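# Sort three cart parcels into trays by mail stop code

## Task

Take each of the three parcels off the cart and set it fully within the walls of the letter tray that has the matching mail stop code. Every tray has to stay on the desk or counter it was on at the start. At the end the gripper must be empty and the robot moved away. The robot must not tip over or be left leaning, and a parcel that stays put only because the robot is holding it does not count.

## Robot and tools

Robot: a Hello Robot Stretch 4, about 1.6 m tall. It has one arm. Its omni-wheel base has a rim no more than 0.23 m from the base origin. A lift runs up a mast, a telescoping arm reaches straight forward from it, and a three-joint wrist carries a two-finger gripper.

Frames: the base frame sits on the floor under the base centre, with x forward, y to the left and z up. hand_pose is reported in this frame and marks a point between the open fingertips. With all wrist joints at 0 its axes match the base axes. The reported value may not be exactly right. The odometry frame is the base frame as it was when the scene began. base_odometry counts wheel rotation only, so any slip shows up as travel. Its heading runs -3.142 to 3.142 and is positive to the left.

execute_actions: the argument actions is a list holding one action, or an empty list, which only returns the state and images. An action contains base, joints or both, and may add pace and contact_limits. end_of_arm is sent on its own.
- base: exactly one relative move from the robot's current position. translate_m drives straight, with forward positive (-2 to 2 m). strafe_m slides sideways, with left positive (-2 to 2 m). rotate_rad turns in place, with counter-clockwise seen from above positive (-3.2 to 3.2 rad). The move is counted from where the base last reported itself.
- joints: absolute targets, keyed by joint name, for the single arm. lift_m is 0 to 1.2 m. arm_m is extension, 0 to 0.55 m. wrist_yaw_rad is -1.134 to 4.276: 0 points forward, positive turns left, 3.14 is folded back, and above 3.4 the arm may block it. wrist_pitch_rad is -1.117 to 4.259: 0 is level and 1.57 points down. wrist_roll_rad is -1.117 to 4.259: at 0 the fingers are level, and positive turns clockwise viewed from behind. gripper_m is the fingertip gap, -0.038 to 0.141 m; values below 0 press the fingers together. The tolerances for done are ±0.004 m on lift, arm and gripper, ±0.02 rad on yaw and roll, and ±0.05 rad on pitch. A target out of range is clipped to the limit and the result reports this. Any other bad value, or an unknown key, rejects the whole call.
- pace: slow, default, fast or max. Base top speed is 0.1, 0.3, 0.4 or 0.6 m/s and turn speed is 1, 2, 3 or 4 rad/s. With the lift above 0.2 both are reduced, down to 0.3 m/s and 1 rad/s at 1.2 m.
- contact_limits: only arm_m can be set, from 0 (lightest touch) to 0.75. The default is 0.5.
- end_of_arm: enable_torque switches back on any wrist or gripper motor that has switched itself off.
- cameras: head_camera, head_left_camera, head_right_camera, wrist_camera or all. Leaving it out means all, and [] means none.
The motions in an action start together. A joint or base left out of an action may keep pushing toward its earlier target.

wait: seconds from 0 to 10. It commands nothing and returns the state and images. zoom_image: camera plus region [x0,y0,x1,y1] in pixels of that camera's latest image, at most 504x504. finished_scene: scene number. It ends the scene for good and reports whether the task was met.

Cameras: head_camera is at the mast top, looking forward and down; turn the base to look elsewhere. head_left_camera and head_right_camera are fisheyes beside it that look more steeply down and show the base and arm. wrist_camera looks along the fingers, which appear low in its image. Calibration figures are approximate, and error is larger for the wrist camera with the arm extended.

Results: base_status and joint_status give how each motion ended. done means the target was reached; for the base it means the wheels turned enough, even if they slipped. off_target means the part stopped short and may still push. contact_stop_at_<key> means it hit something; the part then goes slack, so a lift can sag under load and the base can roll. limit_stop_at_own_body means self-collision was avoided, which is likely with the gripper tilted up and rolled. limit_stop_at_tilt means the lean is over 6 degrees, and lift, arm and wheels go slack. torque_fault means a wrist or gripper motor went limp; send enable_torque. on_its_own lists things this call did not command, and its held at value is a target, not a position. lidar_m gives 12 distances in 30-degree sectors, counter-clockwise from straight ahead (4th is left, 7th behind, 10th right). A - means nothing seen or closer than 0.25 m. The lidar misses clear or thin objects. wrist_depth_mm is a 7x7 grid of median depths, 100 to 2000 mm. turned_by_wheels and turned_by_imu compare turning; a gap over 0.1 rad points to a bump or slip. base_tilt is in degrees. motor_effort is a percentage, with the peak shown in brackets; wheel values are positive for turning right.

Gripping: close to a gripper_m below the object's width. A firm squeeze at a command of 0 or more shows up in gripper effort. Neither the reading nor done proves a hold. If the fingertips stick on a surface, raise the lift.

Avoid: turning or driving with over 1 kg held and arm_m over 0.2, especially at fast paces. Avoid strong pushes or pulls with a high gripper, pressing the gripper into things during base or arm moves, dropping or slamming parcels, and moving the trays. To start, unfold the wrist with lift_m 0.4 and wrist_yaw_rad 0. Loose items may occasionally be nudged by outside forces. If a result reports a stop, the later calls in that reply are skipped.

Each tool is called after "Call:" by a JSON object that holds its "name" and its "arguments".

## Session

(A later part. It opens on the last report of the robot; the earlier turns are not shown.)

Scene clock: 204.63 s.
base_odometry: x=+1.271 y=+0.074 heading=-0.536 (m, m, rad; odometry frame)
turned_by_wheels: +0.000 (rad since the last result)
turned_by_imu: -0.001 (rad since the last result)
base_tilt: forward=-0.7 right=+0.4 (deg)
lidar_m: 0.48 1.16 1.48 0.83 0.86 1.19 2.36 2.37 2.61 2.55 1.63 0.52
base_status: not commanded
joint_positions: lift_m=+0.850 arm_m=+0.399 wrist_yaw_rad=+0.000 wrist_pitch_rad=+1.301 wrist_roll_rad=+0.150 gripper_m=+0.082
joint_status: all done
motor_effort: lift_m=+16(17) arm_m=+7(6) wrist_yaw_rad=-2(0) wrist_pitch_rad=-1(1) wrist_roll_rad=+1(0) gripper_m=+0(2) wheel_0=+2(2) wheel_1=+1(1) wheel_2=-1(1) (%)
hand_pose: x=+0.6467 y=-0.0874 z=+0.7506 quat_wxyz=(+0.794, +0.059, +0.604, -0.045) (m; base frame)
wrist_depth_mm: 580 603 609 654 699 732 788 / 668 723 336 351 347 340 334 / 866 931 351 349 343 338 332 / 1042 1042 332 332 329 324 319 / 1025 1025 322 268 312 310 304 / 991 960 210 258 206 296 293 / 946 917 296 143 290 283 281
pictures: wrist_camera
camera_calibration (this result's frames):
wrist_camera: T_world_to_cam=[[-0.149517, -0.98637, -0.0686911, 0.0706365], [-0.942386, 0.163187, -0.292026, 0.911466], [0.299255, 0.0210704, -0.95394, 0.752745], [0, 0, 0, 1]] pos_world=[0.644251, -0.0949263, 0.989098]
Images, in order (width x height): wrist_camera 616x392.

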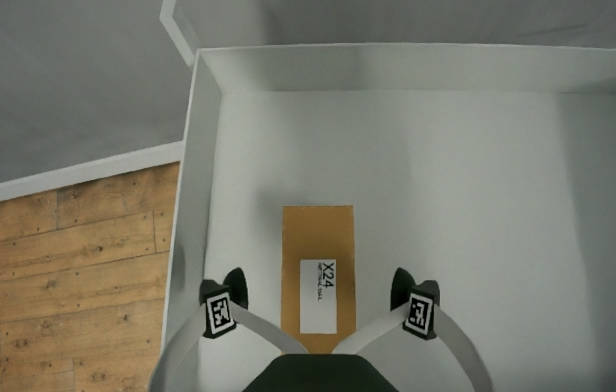

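Call:
{"name": "execute_actions", "arguments": {"actions": [{"joints":{"lift_m":0.785},"pace":"slow"}], "cameras": ["wrist_camera"]}}

Call:
{"name": "execute_actions", "arguments": {"actions": [{"joints":{"gripper_m":0.005}}], "cameras": []}}

Call:
{"name": "execute_actions", "arguments": {"actions": [{"joints":{"lift_m":0.97}}], "cameras": ["wrist_camera"]}}

Call:
{"name": "execute_actions", "arguments": {"actions": [{"base":{"translate_m":-0.72},"joints":{"arm_m":0,"wrist_roll_rad":0},"pace":"max"}], "cameras": []}}

Call:
{"name": "execute_actions", "arguments": {"actions": [{"base":{"rotate_rad":1.57},"joints":{"lift_m":1.19},"pace":"fast"}], "cameras": ["head_left_camera"]}}

Call:
{"name": "execute_actions", "arguments": {"actions": [{"base":{"translate_m":0.42},"joints":{"arm_m":0.2},"pace":"fast"}], "cameras": ["wrist_camera"]}}

Scene clock: 220.30 s.
base_odometry: x=+1.271 y=+0.074 heading=-0.536 (m, m, rad; odometry frame)
turned_by_wheels: +0.000 (rad since the last result)
turned_by_imu: -0.002 (rad since the last result)
base_tilt: forward=-0.8 right=+0.3 (deg)
lidar_m: 0.50 1.14 1.53 0.85 0.86 1.16 2.37 2.39 2.61 2.51 1.65 0.52
base_status: not commanded
joint_positions: lift_m=+0.786 arm_m=+0.399 wrist_yaw_rad=+0.000 wrist_pitch_rad=+1.301 wrist_roll_rad=+0.150 gripper_m=+0.082
joint_status: all done
motor_effort: lift_m=+13(16) arm_m=+6(6) wrist_yaw_rad=-1(2) wrist_pitch_rad=-1(0) wrist_roll_rad=+0(2) gripper_m=-1(1) wheel_0=+2(2) wheel_1=+1(1) wheel_2=+0(0) (%)
hand_pose: x=+0.6467 y=-0.0874 z=+0.6858 quat_wxyz=(+0.794, +0.060, +0.604, -0.045) (m; base frame)
wrist_depth_mm: 574 585 279 283 278 272 273 / 668 691 296 294 287 282 278 / 854 831 282 279 274 272 266 / 991 254 271 213 262 259 255 / 946 236 259 204 251 248 245 / 904 235 210 196 196 236 234 / 866 202 239 143 231 227 -
pictures: wrist_camera
camera_calibration (this result's frames):
wrist_camera: T_world_to_cam=[[-0.14973, -0.986338, -0.068691, 0.066307], [-0.942351, 0.16339, -0.292026, 0.892527], [0.29926, 0.0210061, -0.95394, 0.690934], [0, 0, 0, 1]] pos_world=[0.644232, -0.0949423, 0.924306]
Images, in order (width x height): wrist_camera 616x392.

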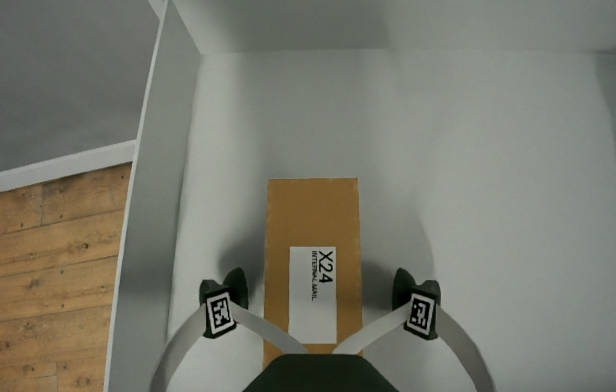

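Scene clock: 221.87 s.
base_odometry: x=+1.271 y=+0.074 heading=-0.536 (m, m, rad; odometry frame)
turned_by_wheels: +0.000 (rad since the last result)
turned_by_imu: -0.001 (rad since the last result)
base_tilt: forward=-0.7 right=+0.4 (deg)
lidar_m: 0.50 1.14 1.57 0.84 0.85 1.15 2.36 2.39 2.63 2.55 1.65 0.52
base_status: not commanded
joint_positions: lift_m=+0.785 arm_m=+0.399 wrist_yaw_rad=+0.000 wrist_pitch_rad=+1.301 wrist_roll_rad=+0.150 gripper_m=+0.005
joint_status: all done
motor_effort: lift_m=+15(15) arm_m=+7(7) wrist_yaw_rad=+0(2) wrist_pitch_rad=-2(2) wrist_roll_rad=+1(1) gripper_m=-22(19) wheel_0=+1(2) wheel_1=+1(1) wheel_2=+0(1) (%)
hand_pose: x=+0.6466 y=-0.0875 z=+0.6856 quat_wxyz=(+0.794, +0.060, +0.604, -0.045) (m; base frame)
wrist_depth_mm: 569 585 279 282 279 274 272 / 668 676 294 293 287 281 278 / 854 820 282 278 273 268 266 / 991 254 270 200 260 256 254 / 946 236 260 190 250 245 244 / 904 234 188 182 186 236 233 / 878 183 238 176 229 224 -
pictures: none
No camera images: the call's "cameras" was empty. Leave "cameras" out to get every camera's image.

Scene clock: 223.73 s.
base_odometry: x=+1.271 y=+0.074 heading=-0.536 (m, m, rad; odometry frame)
turned_by_wheels: +0.000 (rad since the last result)
turned_by_imu: -0.001 (rad since the last result)
base_tilt: forward=-0.8 right=+0.4 (deg)
lidar_m: 0.50 1.15 1.51 0.84 0.86 1.19 2.35 2.41 2.62 2.54 1.65 0.51
base_status: not commanded
joint_positions: lift_m=+0.970 arm_m=+0.399 wrist_yaw_rad=+0.000 wrist_pitch_rad=+1.301 wrist_roll_rad=+0.150 gripper_m=+0.005
joint_status: all done
motor_effort: lift_m=+27(25) arm_m=+7(7) wrist_yaw_rad=-1(0) wrist_pitch_rad=-1(2) wrist_roll_rad=+0(1) gripper_m=-20(22) wheel_0=+1(1) wheel_1=+1(1) wheel_2=-1(0) (%)
hand_pose: x=+0.6466 y=-0.0874 z=+0.8697 quat_wxyz=(+0.794, +0.060, +0.604, -0.045) (m; base frame)
wrist_depth_mm: 580 603 647 691 732 778 831 / 676 723 768 854 917 1008 1060 / 866 931 891 469 466 455 449 / 1118 1160 1138 199 445 442 436 / 1138 1138 1078 190 430 424 421 / 1098 1078 189 182 185 410 402 / 1042 1025 410 176 397 382 387
pictures: wrist_camera
camera_calibration (this result's frames):
wrist_camera: T_world_to_cam=[[-0.150062, -0.986291, -0.0686392, 0.0790697], [-0.942401, 0.163684, -0.2917, 0.945889], [0.298936, 0.0209127, -0.954044, 0.866669], [0, 0, 0, 1]] pos_world=[0.644193, -0.0949656, 1.10818]
Images, in order (width x height): wrist_camera 616x392.

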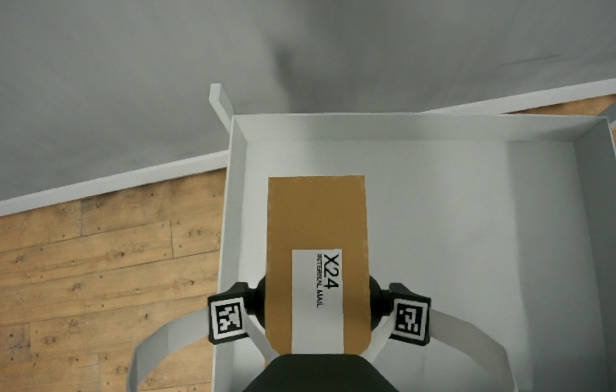

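Scene clock: 227.17 s.
base_odometry: x=+0.652 y=+0.441 heading=-0.536 (m, m, rad; odometry frame)
turned_by_wheels: +0.000 (rad since the last result)
turned_by_imu: +0.000 (rad since the last result)
base_tilt: forward=-0.7 right=+0.3 (deg)
lidar_m: 1.22 1.88 0.85 0.78 0.83 1.12 1.60 1.64 2.64 2.53 2.68 1.23
base_status: done
joint_positions: lift_m=+0.970 arm_m=+0.001 wrist_yaw_rad=+0.000 wrist_pitch_rad=+1.301 wrist_roll_rad=+0.000 gripper_m=+0.005
joint_status: all done
motor_effort: lift_m=+26(26) arm_m=-6(8) wrist_yaw_rad=+1(3) wrist_pitch_rad=-2(3) wrist_roll_rad=-3(9) gripper_m=-21(20) wheel_0=+0(5) wheel_1=-1(4) wheel_2=+1(11) (%)
hand_pose: x=+0.2489 y=-0.0874 z=+0.8697 quat_wxyz=(+0.796, +0.000, +0.606, +0.000) (m; base frame)
wrist_depth_mm: 1366 1336 1336 1308 1308 1281 1336 / 1308 1308 1281 1229 1229 1229 1229 / 1229 1205 1205 1182 1205 1182 1160 / 1205 1160 1138 200 1138 1118 1118 / 1098 1118 1118 191 1060 1078 1060 / 1060 1060 188 182 185 1025 1008 / 1025 1025 831 176 1008 991 991
pictures: none
No camera images: the call's "cameras" was empty. Leave "cameras" out to get every camera's image.

Scene clock: 229.37 s.
base_odometry: x=+0.652 y=+0.441 heading=+1.034 (m, m, rad; odometry frame)
turned_by_wheels: +1.570 (rad since the last result)
turned_by_imu: +1.567 (rad since the last result)
base_tilt: forward=-0.6 right=+0.4 (deg)
lidar_m: 0.79 0.85 1.14 1.59 1.65 2.65 3.42 2.62 1.22 1.22 1.90 0.86
base_status: done
joint_positions: lift_m=+1.190 arm_m=+0.001 wrist_yaw_rad=+0.000 wrist_pitch_rad=+1.301 wrist_roll_rad=+0.000 gripper_m=+0.005
joint_status: all done
motor_effort: lift_m=+26(25) arm_m=-7(7) wrist_yaw_rad=-2(0) wrist_pitch_rad=-2(2) wrist_roll_rad=-1(1) gripper_m=-20(20) wheel_0=-1(5) wheel_1=-1(4) wheel_2=+2(7) (%)
hand_pose: x=+0.2490 y=-0.0874 z=+1.0897 quat_wxyz=(+0.796, +0.000, +0.606, +0.000) (m; base frame)
wrist_depth_mm: 820 809 820 842 842 820 1537 / 976 1008 1008 1042 1042 1078 1464 / 1397 1430 1397 1430 1397 1397 1397 / 1397 1397 1366 199 1397 1336 1366 / 1336 1308 1308 190 1281 1308 1281 / 1255 1255 189 183 186 1205 1229 / 1255 1205 1229 177 1160 1182 1205
pictures: head_left_camera
Images, in order (width x height): head_left_camera 420x672.

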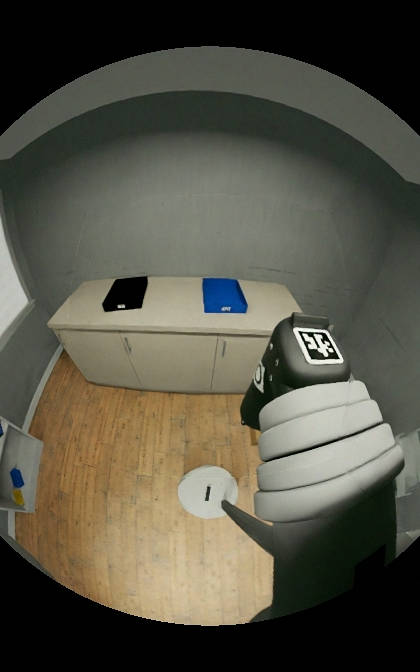

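Scene clock: 232.23 s.
base_odometry: x=+0.867 y=+0.802 heading=+1.034 (m, m, rad; odometry frame)
turned_by_wheels: +0.000 (rad since the last result)
turned_by_imu: -0.002 (rad since the last result)
base_tilt: forward=-0.8 right=+0.4 (deg)
lidar_m: 0.38 0.40 0.55 1.65 1.68 2.71 3.87 2.65 1.27 1.81 0.56 0.41
base_status: done
joint_positions: lift_m=+1.190 arm_m=+0.199 wrist_yaw_rad=+0.000 wrist_pitch_rad=+1.301 wrist_roll_rad=+0.000 gripper_m=+0.005
joint_status: all done
motor_effort: lift_m=+26(26) arm_m=+6(7) wrist_yaw_rad=+1(2) wrist_pitch_rad=-1(3) wrist_roll_rad=-1(1) gripper_m=-21(22) wheel_0=-1(5) wheel_1=+0(2) wheel_2=+1(12) (%)
hand_pose: x=+0.4467 y=-0.0874 z=+1.0897 quat_wxyz=(+0.796, +0.000, +0.606, +0.000) (m; base frame)
wrist_depth_mm: 508 504 492 488 480 484 480 / 484 480 466 466 462 462 462 / 459 452 449 445 436 442 436 / 436 436 427 198 421 424 421 / 418 415 410 190 407 404 402 / 399 397 188 182 186 387 382 / 1205 389 1205 176 1160 1182 1182
pictures: wrist_camera
camera_calibration (this result's frames):
wrist_camera: T_world_to_cam=[[-0.00618661, -0.999561, -0.0289785, -0.044435], [-0.95529, 0.0144742, -0.295316, 0.818327], [0.295605, 0.0258559, -0.95496, 1.1393], [0, 0, 0, 1]] pos_world=[0.444683, -0.0857175, 1.32836]
Images, in order (width x height): wrist_camera 616x392.

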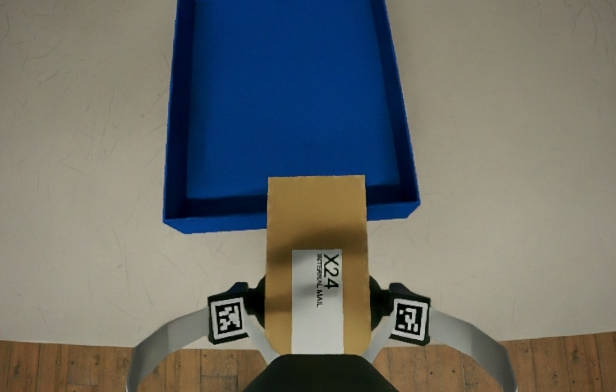

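Call:
{"name": "execute_actions", "arguments": {"actions": [{"base":{"strafe_m":0.035},"joints":{"arm_m":0.43}}], "cameras": ["wrist_camera"]}}

Call:
{"name": "execute_actions", "arguments": {"actions": [{"joints":{"lift_m":1.04}}], "cameras": []}}

Call:
{"name": "execute_actions", "arguments": {"actions": [{"joints":{"gripper_m":0.075}}], "cameras": []}}

Call:
{"name": "execute_actions", "arguments": {"actions": [{"joints":{"lift_m":1.15},"pace":"fast"}], "cameras": ["wrist_camera"]}}

Call:
{"name": "execute_actions", "arguments": {"actions": [{"base":{"translate_m":-0.4},"joints":{"arm_m":0},"pace":"fast"}], "cameras": ["head_camera"]}}

Scene clock: 241.47 s.
base_odometry: x=+0.836 y=+0.820 heading=+1.034 (m, m, rad; odometry frame)
turned_by_wheels: +0.000 (rad since the last result)
turned_by_imu: -0.002 (rad since the last result)
base_tilt: forward=-0.6 right=+0.4 (deg)
lidar_m: 0.37 0.40 0.56 1.61 1.63 2.62 3.85 2.75 1.34 1.85 0.57 0.41
base_status: done
joint_positions: lift_m=+1.190 arm_m=+0.429 wrist_yaw_rad=+0.000 wrist_pitch_rad=+1.301 wrist_roll_rad=+0.000 gripper_m=+0.005
joint_status: all done
motor_effort: lift_m=+26(26) arm_m=+7(7) wrist_yaw_rad=-1(1) wrist_pitch_rad=-1(2) wrist_roll_rad=-1(4) gripper_m=-20(20) wheel_0=+1(8) wheel_1=+0(2) wheel_2=+0(1) (%)
hand_pose: x=+0.6767 y=-0.0874 z=+1.0897 quat_wxyz=(+0.796, +0.000, +0.606, +0.000) (m; base frame)
wrist_depth_mm: 480 480 496 492 484 484 492 / 488 484 473 469 462 466 459 / 462 452 439 439 433 442 439 / 436 433 427 198 418 421 418 / 415 418 407 190 402 402 397 / 399 399 188 182 186 384 384 / 387 377 377 176 368 325 368
pictures: wrist_camera
camera_calibration (this result's frames):
wrist_camera: T_world_to_cam=[[-0.00621669, -0.999561, -0.028975, -0.042999], [-0.955274, 0.0145032, -0.295366, 1.03807], [0.295657, 0.0258429, -0.954945, 1.07126], [0, 0, 0, 1]] pos_world=[0.674652, -0.0857201, 1.32836]
Images, in order (width x height): wrist_camera 616x392.

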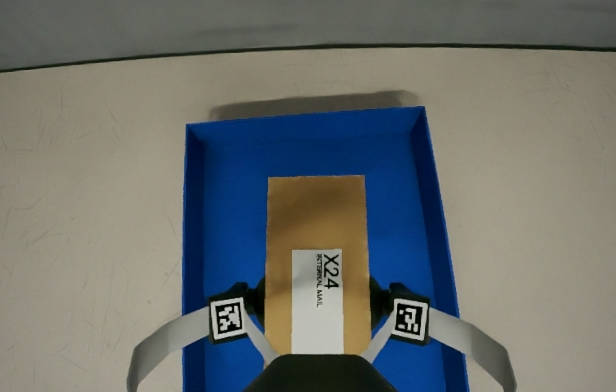

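Scene clock: 243.17 s.
base_odometry: x=+0.836 y=+0.820 heading=+1.034 (m, m, rad; odometry frame)
turned_by_wheels: +0.000 (rad since the last result)
turned_by_imu: -0.001 (rad since the last result)
base_tilt: forward=-1.0 right=+0.4 (deg)
lidar_m: 0.38 0.39 0.55 1.60 1.64 2.62 3.82 2.72 1.33 1.84 0.59 0.40
base_status: not commanded
joint_positions: lift_m=+1.040 arm_m=+0.429 wrist_yaw_rad=+0.000 wrist_pitch_rad=+1.301 wrist_roll_rad=+0.000 gripper_m=+0.005
joint_status: all done
motor_effort: lift_m=+16(22) arm_m=+7(7) wrist_yaw_rad=-1(1) wrist_pitch_rad=-2(2) wrist_roll_rad=-1(4) gripper_m=-19(21) wheel_0=+1(1) wheel_1=+0(0) wheel_2=+0(0) (%)
hand_pose: x=+0.6766 y=-0.0874 z=+0.9406 quat_wxyz=(+0.796, +0.000, +0.606, +0.000) (m; base frame)
wrist_depth_mm: 325 271 265 267 273 287 307 / 309 286 297 297 296 285 297 / 294 279 287 283 281 273 281 / 279 270 272 199 267 259 268 / 267 246 262 190 257 251 254 / 255 236 188 182 186 243 204 / 245 191 239 176 235 216 -
pictures: none
No camera images: the call's "cameras" was empty. Leave "cameras" out to get every camera's image.

Scene clock: 244.67 s.
base_odometry: x=+0.836 y=+0.820 heading=+1.034 (m, m, rad; odometry frame)
turned_by_wheels: +0.000 (rad since the last result)
turned_by_imu: -0.001 (rad since the last result)
base_tilt: forward=-0.8 right=+0.4 (deg)
lidar_m: 0.37 0.39 0.56 1.62 1.64 2.65 3.83 2.72 1.33 1.84 0.57 0.39
base_status: not commanded
joint_positions: lift_m=+1.040 arm_m=+0.429 wrist_yaw_rad=+0.000 wrist_pitch_rad=+1.301 wrist_roll_rad=+0.000 gripper_m=+0.075
joint_status: all done
motor_effort: lift_m=+15(16) arm_m=+7(7) wrist_yaw_rad=-2(3) wrist_pitch_rad=-1(2) wrist_roll_rad=+0(0) gripper_m=-4(22) wheel_0=+1(1) wheel_1=+0(0) wheel_2=+0(0) (%)
hand_pose: x=+0.6767 y=-0.0874 z=+0.9406 quat_wxyz=(+0.796, +0.000, +0.606, +0.000) (m; base frame)
wrist_depth_mm: 325 296 265 268 272 286 309 / 309 285 296 296 296 289 294 / 294 279 287 283 282 272 281 / 279 271 273 217 267 259 267 / 268 247 262 208 257 251 254 / 256 238 200 200 197 243 203 / 246 216 239 143 236 234 -
pictures: none
No camera images: the call's "cameras" was empty. Leave "cameras" out to get every camera's image.

Scene clock: 245.90 s.
base_odometry: x=+0.836 y=+0.820 heading=+1.034 (m, m, rad; odometry frame)
turned_by_wheels: +0.000 (rad since the last result)
turned_by_imu: +0.000 (rad since the last result)
base_tilt: forward=-0.8 right=+0.5 (deg)
lidar_m: 0.38 0.39 0.57 1.60 1.65 2.59 3.82 2.72 1.32 1.86 0.56 0.38
base_status: not commanded
joint_positions: lift_m=+1.150 arm_m=+0.429 wrist_yaw_rad=+0.000 wrist_pitch_rad=+1.301 wrist_roll_rad=+0.000 gripper_m=+0.075
joint_status: all done
motor_effort: lift_m=+26(26) arm_m=+7(7) wrist_yaw_rad=-1(1) wrist_pitch_rad=-1(2) wrist_roll_rad=+0(1) gripper_m=-2(3) wheel_0=+1(1) wheel_1=+0(0) wheel_2=+0(0) (%)
hand_pose: x=+0.6767 y=-0.0874 z=+1.0498 quat_wxyz=(+0.796, +0.000, +0.605, +0.000) (m; base frame)
wrist_depth_mm: 462 452 452 455 442 442 433 / 436 433 430 424 424 415 415 / 418 410 399 402 399 399 394 / 394 389 387 387 382 379 379 / 377 377 368 319 364 364 362 / 359 362 199 307 206 347 345 / 349 343 343 143 336 332 336
pictures: wrist_camera
camera_calibration (this result's frames):
wrist_camera: T_world_to_cam=[[-0.00621319, -0.999561, -0.0289757, -0.0441589], [-0.955239, 0.0145032, -0.295478, 1.0264], [0.295769, 0.0258429, -0.95491, 1.03295], [0, 0, 0, 1]] pos_world=[0.674663, -0.0857201, 1.28838]
Images, in order (width x height): wrist_camera 616x392.

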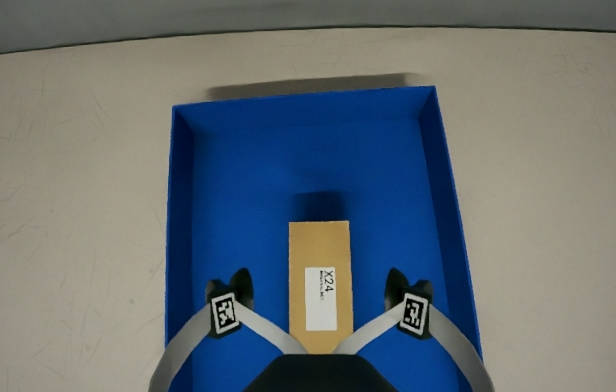

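Scene clock: 248.67 s.
base_odometry: x=+0.632 y=+0.477 heading=+1.034 (m, m, rad; odometry frame)
turned_by_wheels: +0.000 (rad since the last result)
turned_by_imu: -0.001 (rad since the last result)
base_tilt: forward=-0.7 right=+0.5 (deg)
lidar_m: 0.79 0.82 1.10 1.57 1.62 2.59 3.43 2.70 1.25 1.26 1.94 0.80
base_status: done
joint_positions: lift_m=+1.150 arm_m=+0.001 wrist_yaw_rad=+0.000 wrist_pitch_rad=+1.301 wrist_roll_rad=+0.000 gripper_m=+0.075
joint_status: all done
motor_effort: lift_m=+25(26) arm_m=-6(8) wrist_yaw_rad=+0(1) wrist_pitch_rad=-1(1) wrist_roll_rad=+1(0) gripper_m=-2(1) wheel_0=+1(4) wheel_1=+0(3) wheel_2=-2(9) (%)
hand_pose: x=+0.2490 y=-0.0874 z=+1.0498 quat_wxyz=(+0.796, +0.000, +0.606, +0.000) (m; base frame)
wrist_depth_mm: 788 778 798 809 798 809 854 / 946 960 976 991 1008 976 1397 / 1430 1397 1366 1366 1366 1397 1336 / 1336 1366 1336 1336 1336 1308 1308 / 1281 1281 1281 1255 1308 1255 1255 / 1255 1205 200 1205 206 1205 1182 / 1205 1205 991 143 1138 1118 1138
pictures: head_camera
Images, in order (width x height): head_camera 420x560.

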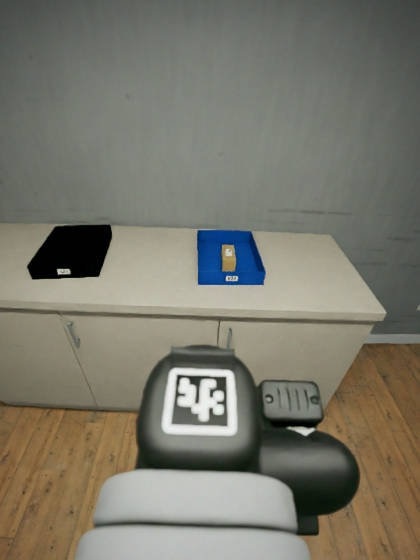

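Call:
{"name": "zoom_image", "arguments": {"camera": "head_camera", "region": [40,255,260,295]}}

Region (40, 255, 260, 295) of head_camera's 420x560 image, scaled by 2.291, with more detail than that image has; it fills the top 92 rows of this view, and the rest is white.

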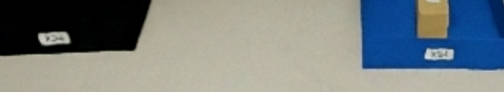

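Call:
{"name": "execute_actions", "arguments": {"actions": [{"joints":{"wrist_pitch_rad":0.15,"wrist_yaw_rad":0.3,"lift_m":0.93},"pace":"fast"}], "cameras": ["wrist_camera"]}}

Scene clock: 255.93 s.
base_odometry: x=+0.632 y=+0.477 heading=+1.034 (m, m, rad; odometry frame)
turned_by_wheels: +0.000 (rad since the last result)
turned_by_imu: -0.002 (rad since the last result)
base_tilt: forward=-0.8 right=+0.3 (deg)
lidar_m: 0.78 0.82 1.11 1.55 1.63 2.60 3.39 2.72 1.25 1.26 1.93 0.83
base_status: not commanded
joint_positions: lift_m=+0.930 arm_m=+0.001 wrist_yaw_rad=+0.300 wrist_pitch_rad=+0.152 wrist_roll_rad=+0.000 gripper_m=+0.075
joint_status: all done
motor_effort: lift_m=+16(24) arm_m=-6(7) wrist_yaw_rad=-2(8) wrist_pitch_rad=-6(11) wrist_roll_rad=+0(1) gripper_m=-1(3) wheel_0=+1(1) wheel_1=+0(0) wheel_2=-1(2) (%)
hand_pose: x=+0.4702 y=+0.0007 z=+1.0648 quat_wxyz=(+0.986, -0.011, +0.075, +0.149) (m; base frame)
wrist_depth_mm: 1464 1336 1255 1160 1078 991 931 / 1464 1366 1255 1160 1098 1025 960 / 1537 1397 1308 1160 1118 1025 991 / 1576 1397 1281 1229 1118 1042 1008 / 878 842 831 866 732 627 778 / 820 741 199 603 206 535 517 / 854 759 676 143 574 521 500
pictures: wrist_camera
camera_calibration (this result's frames):
wrist_camera: T_world_to_cam=[[0.317981, -0.947933, -0.0176435, -0.121488], [-0.121034, -0.0221293, -0.992402, 1.1822], [0.94034, 0.3177, -0.121769, -0.0843157], [0, 0, 0, 1]] pos_world=[0.261002, -0.062214, 1.1608]
Images, in order (width x height): wrist_camera 616x392.

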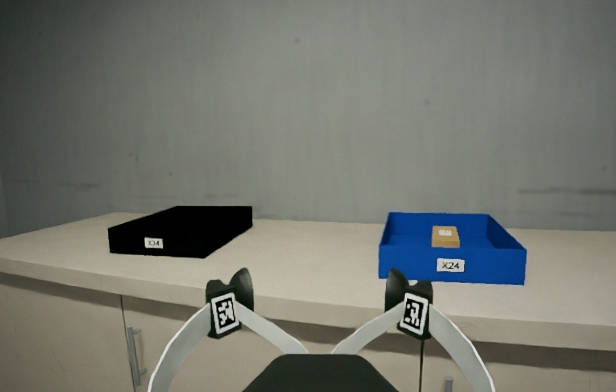

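Call:
{"name": "finished_scene", "arguments": {"scene": 2}}

The scene is finished: the task was done.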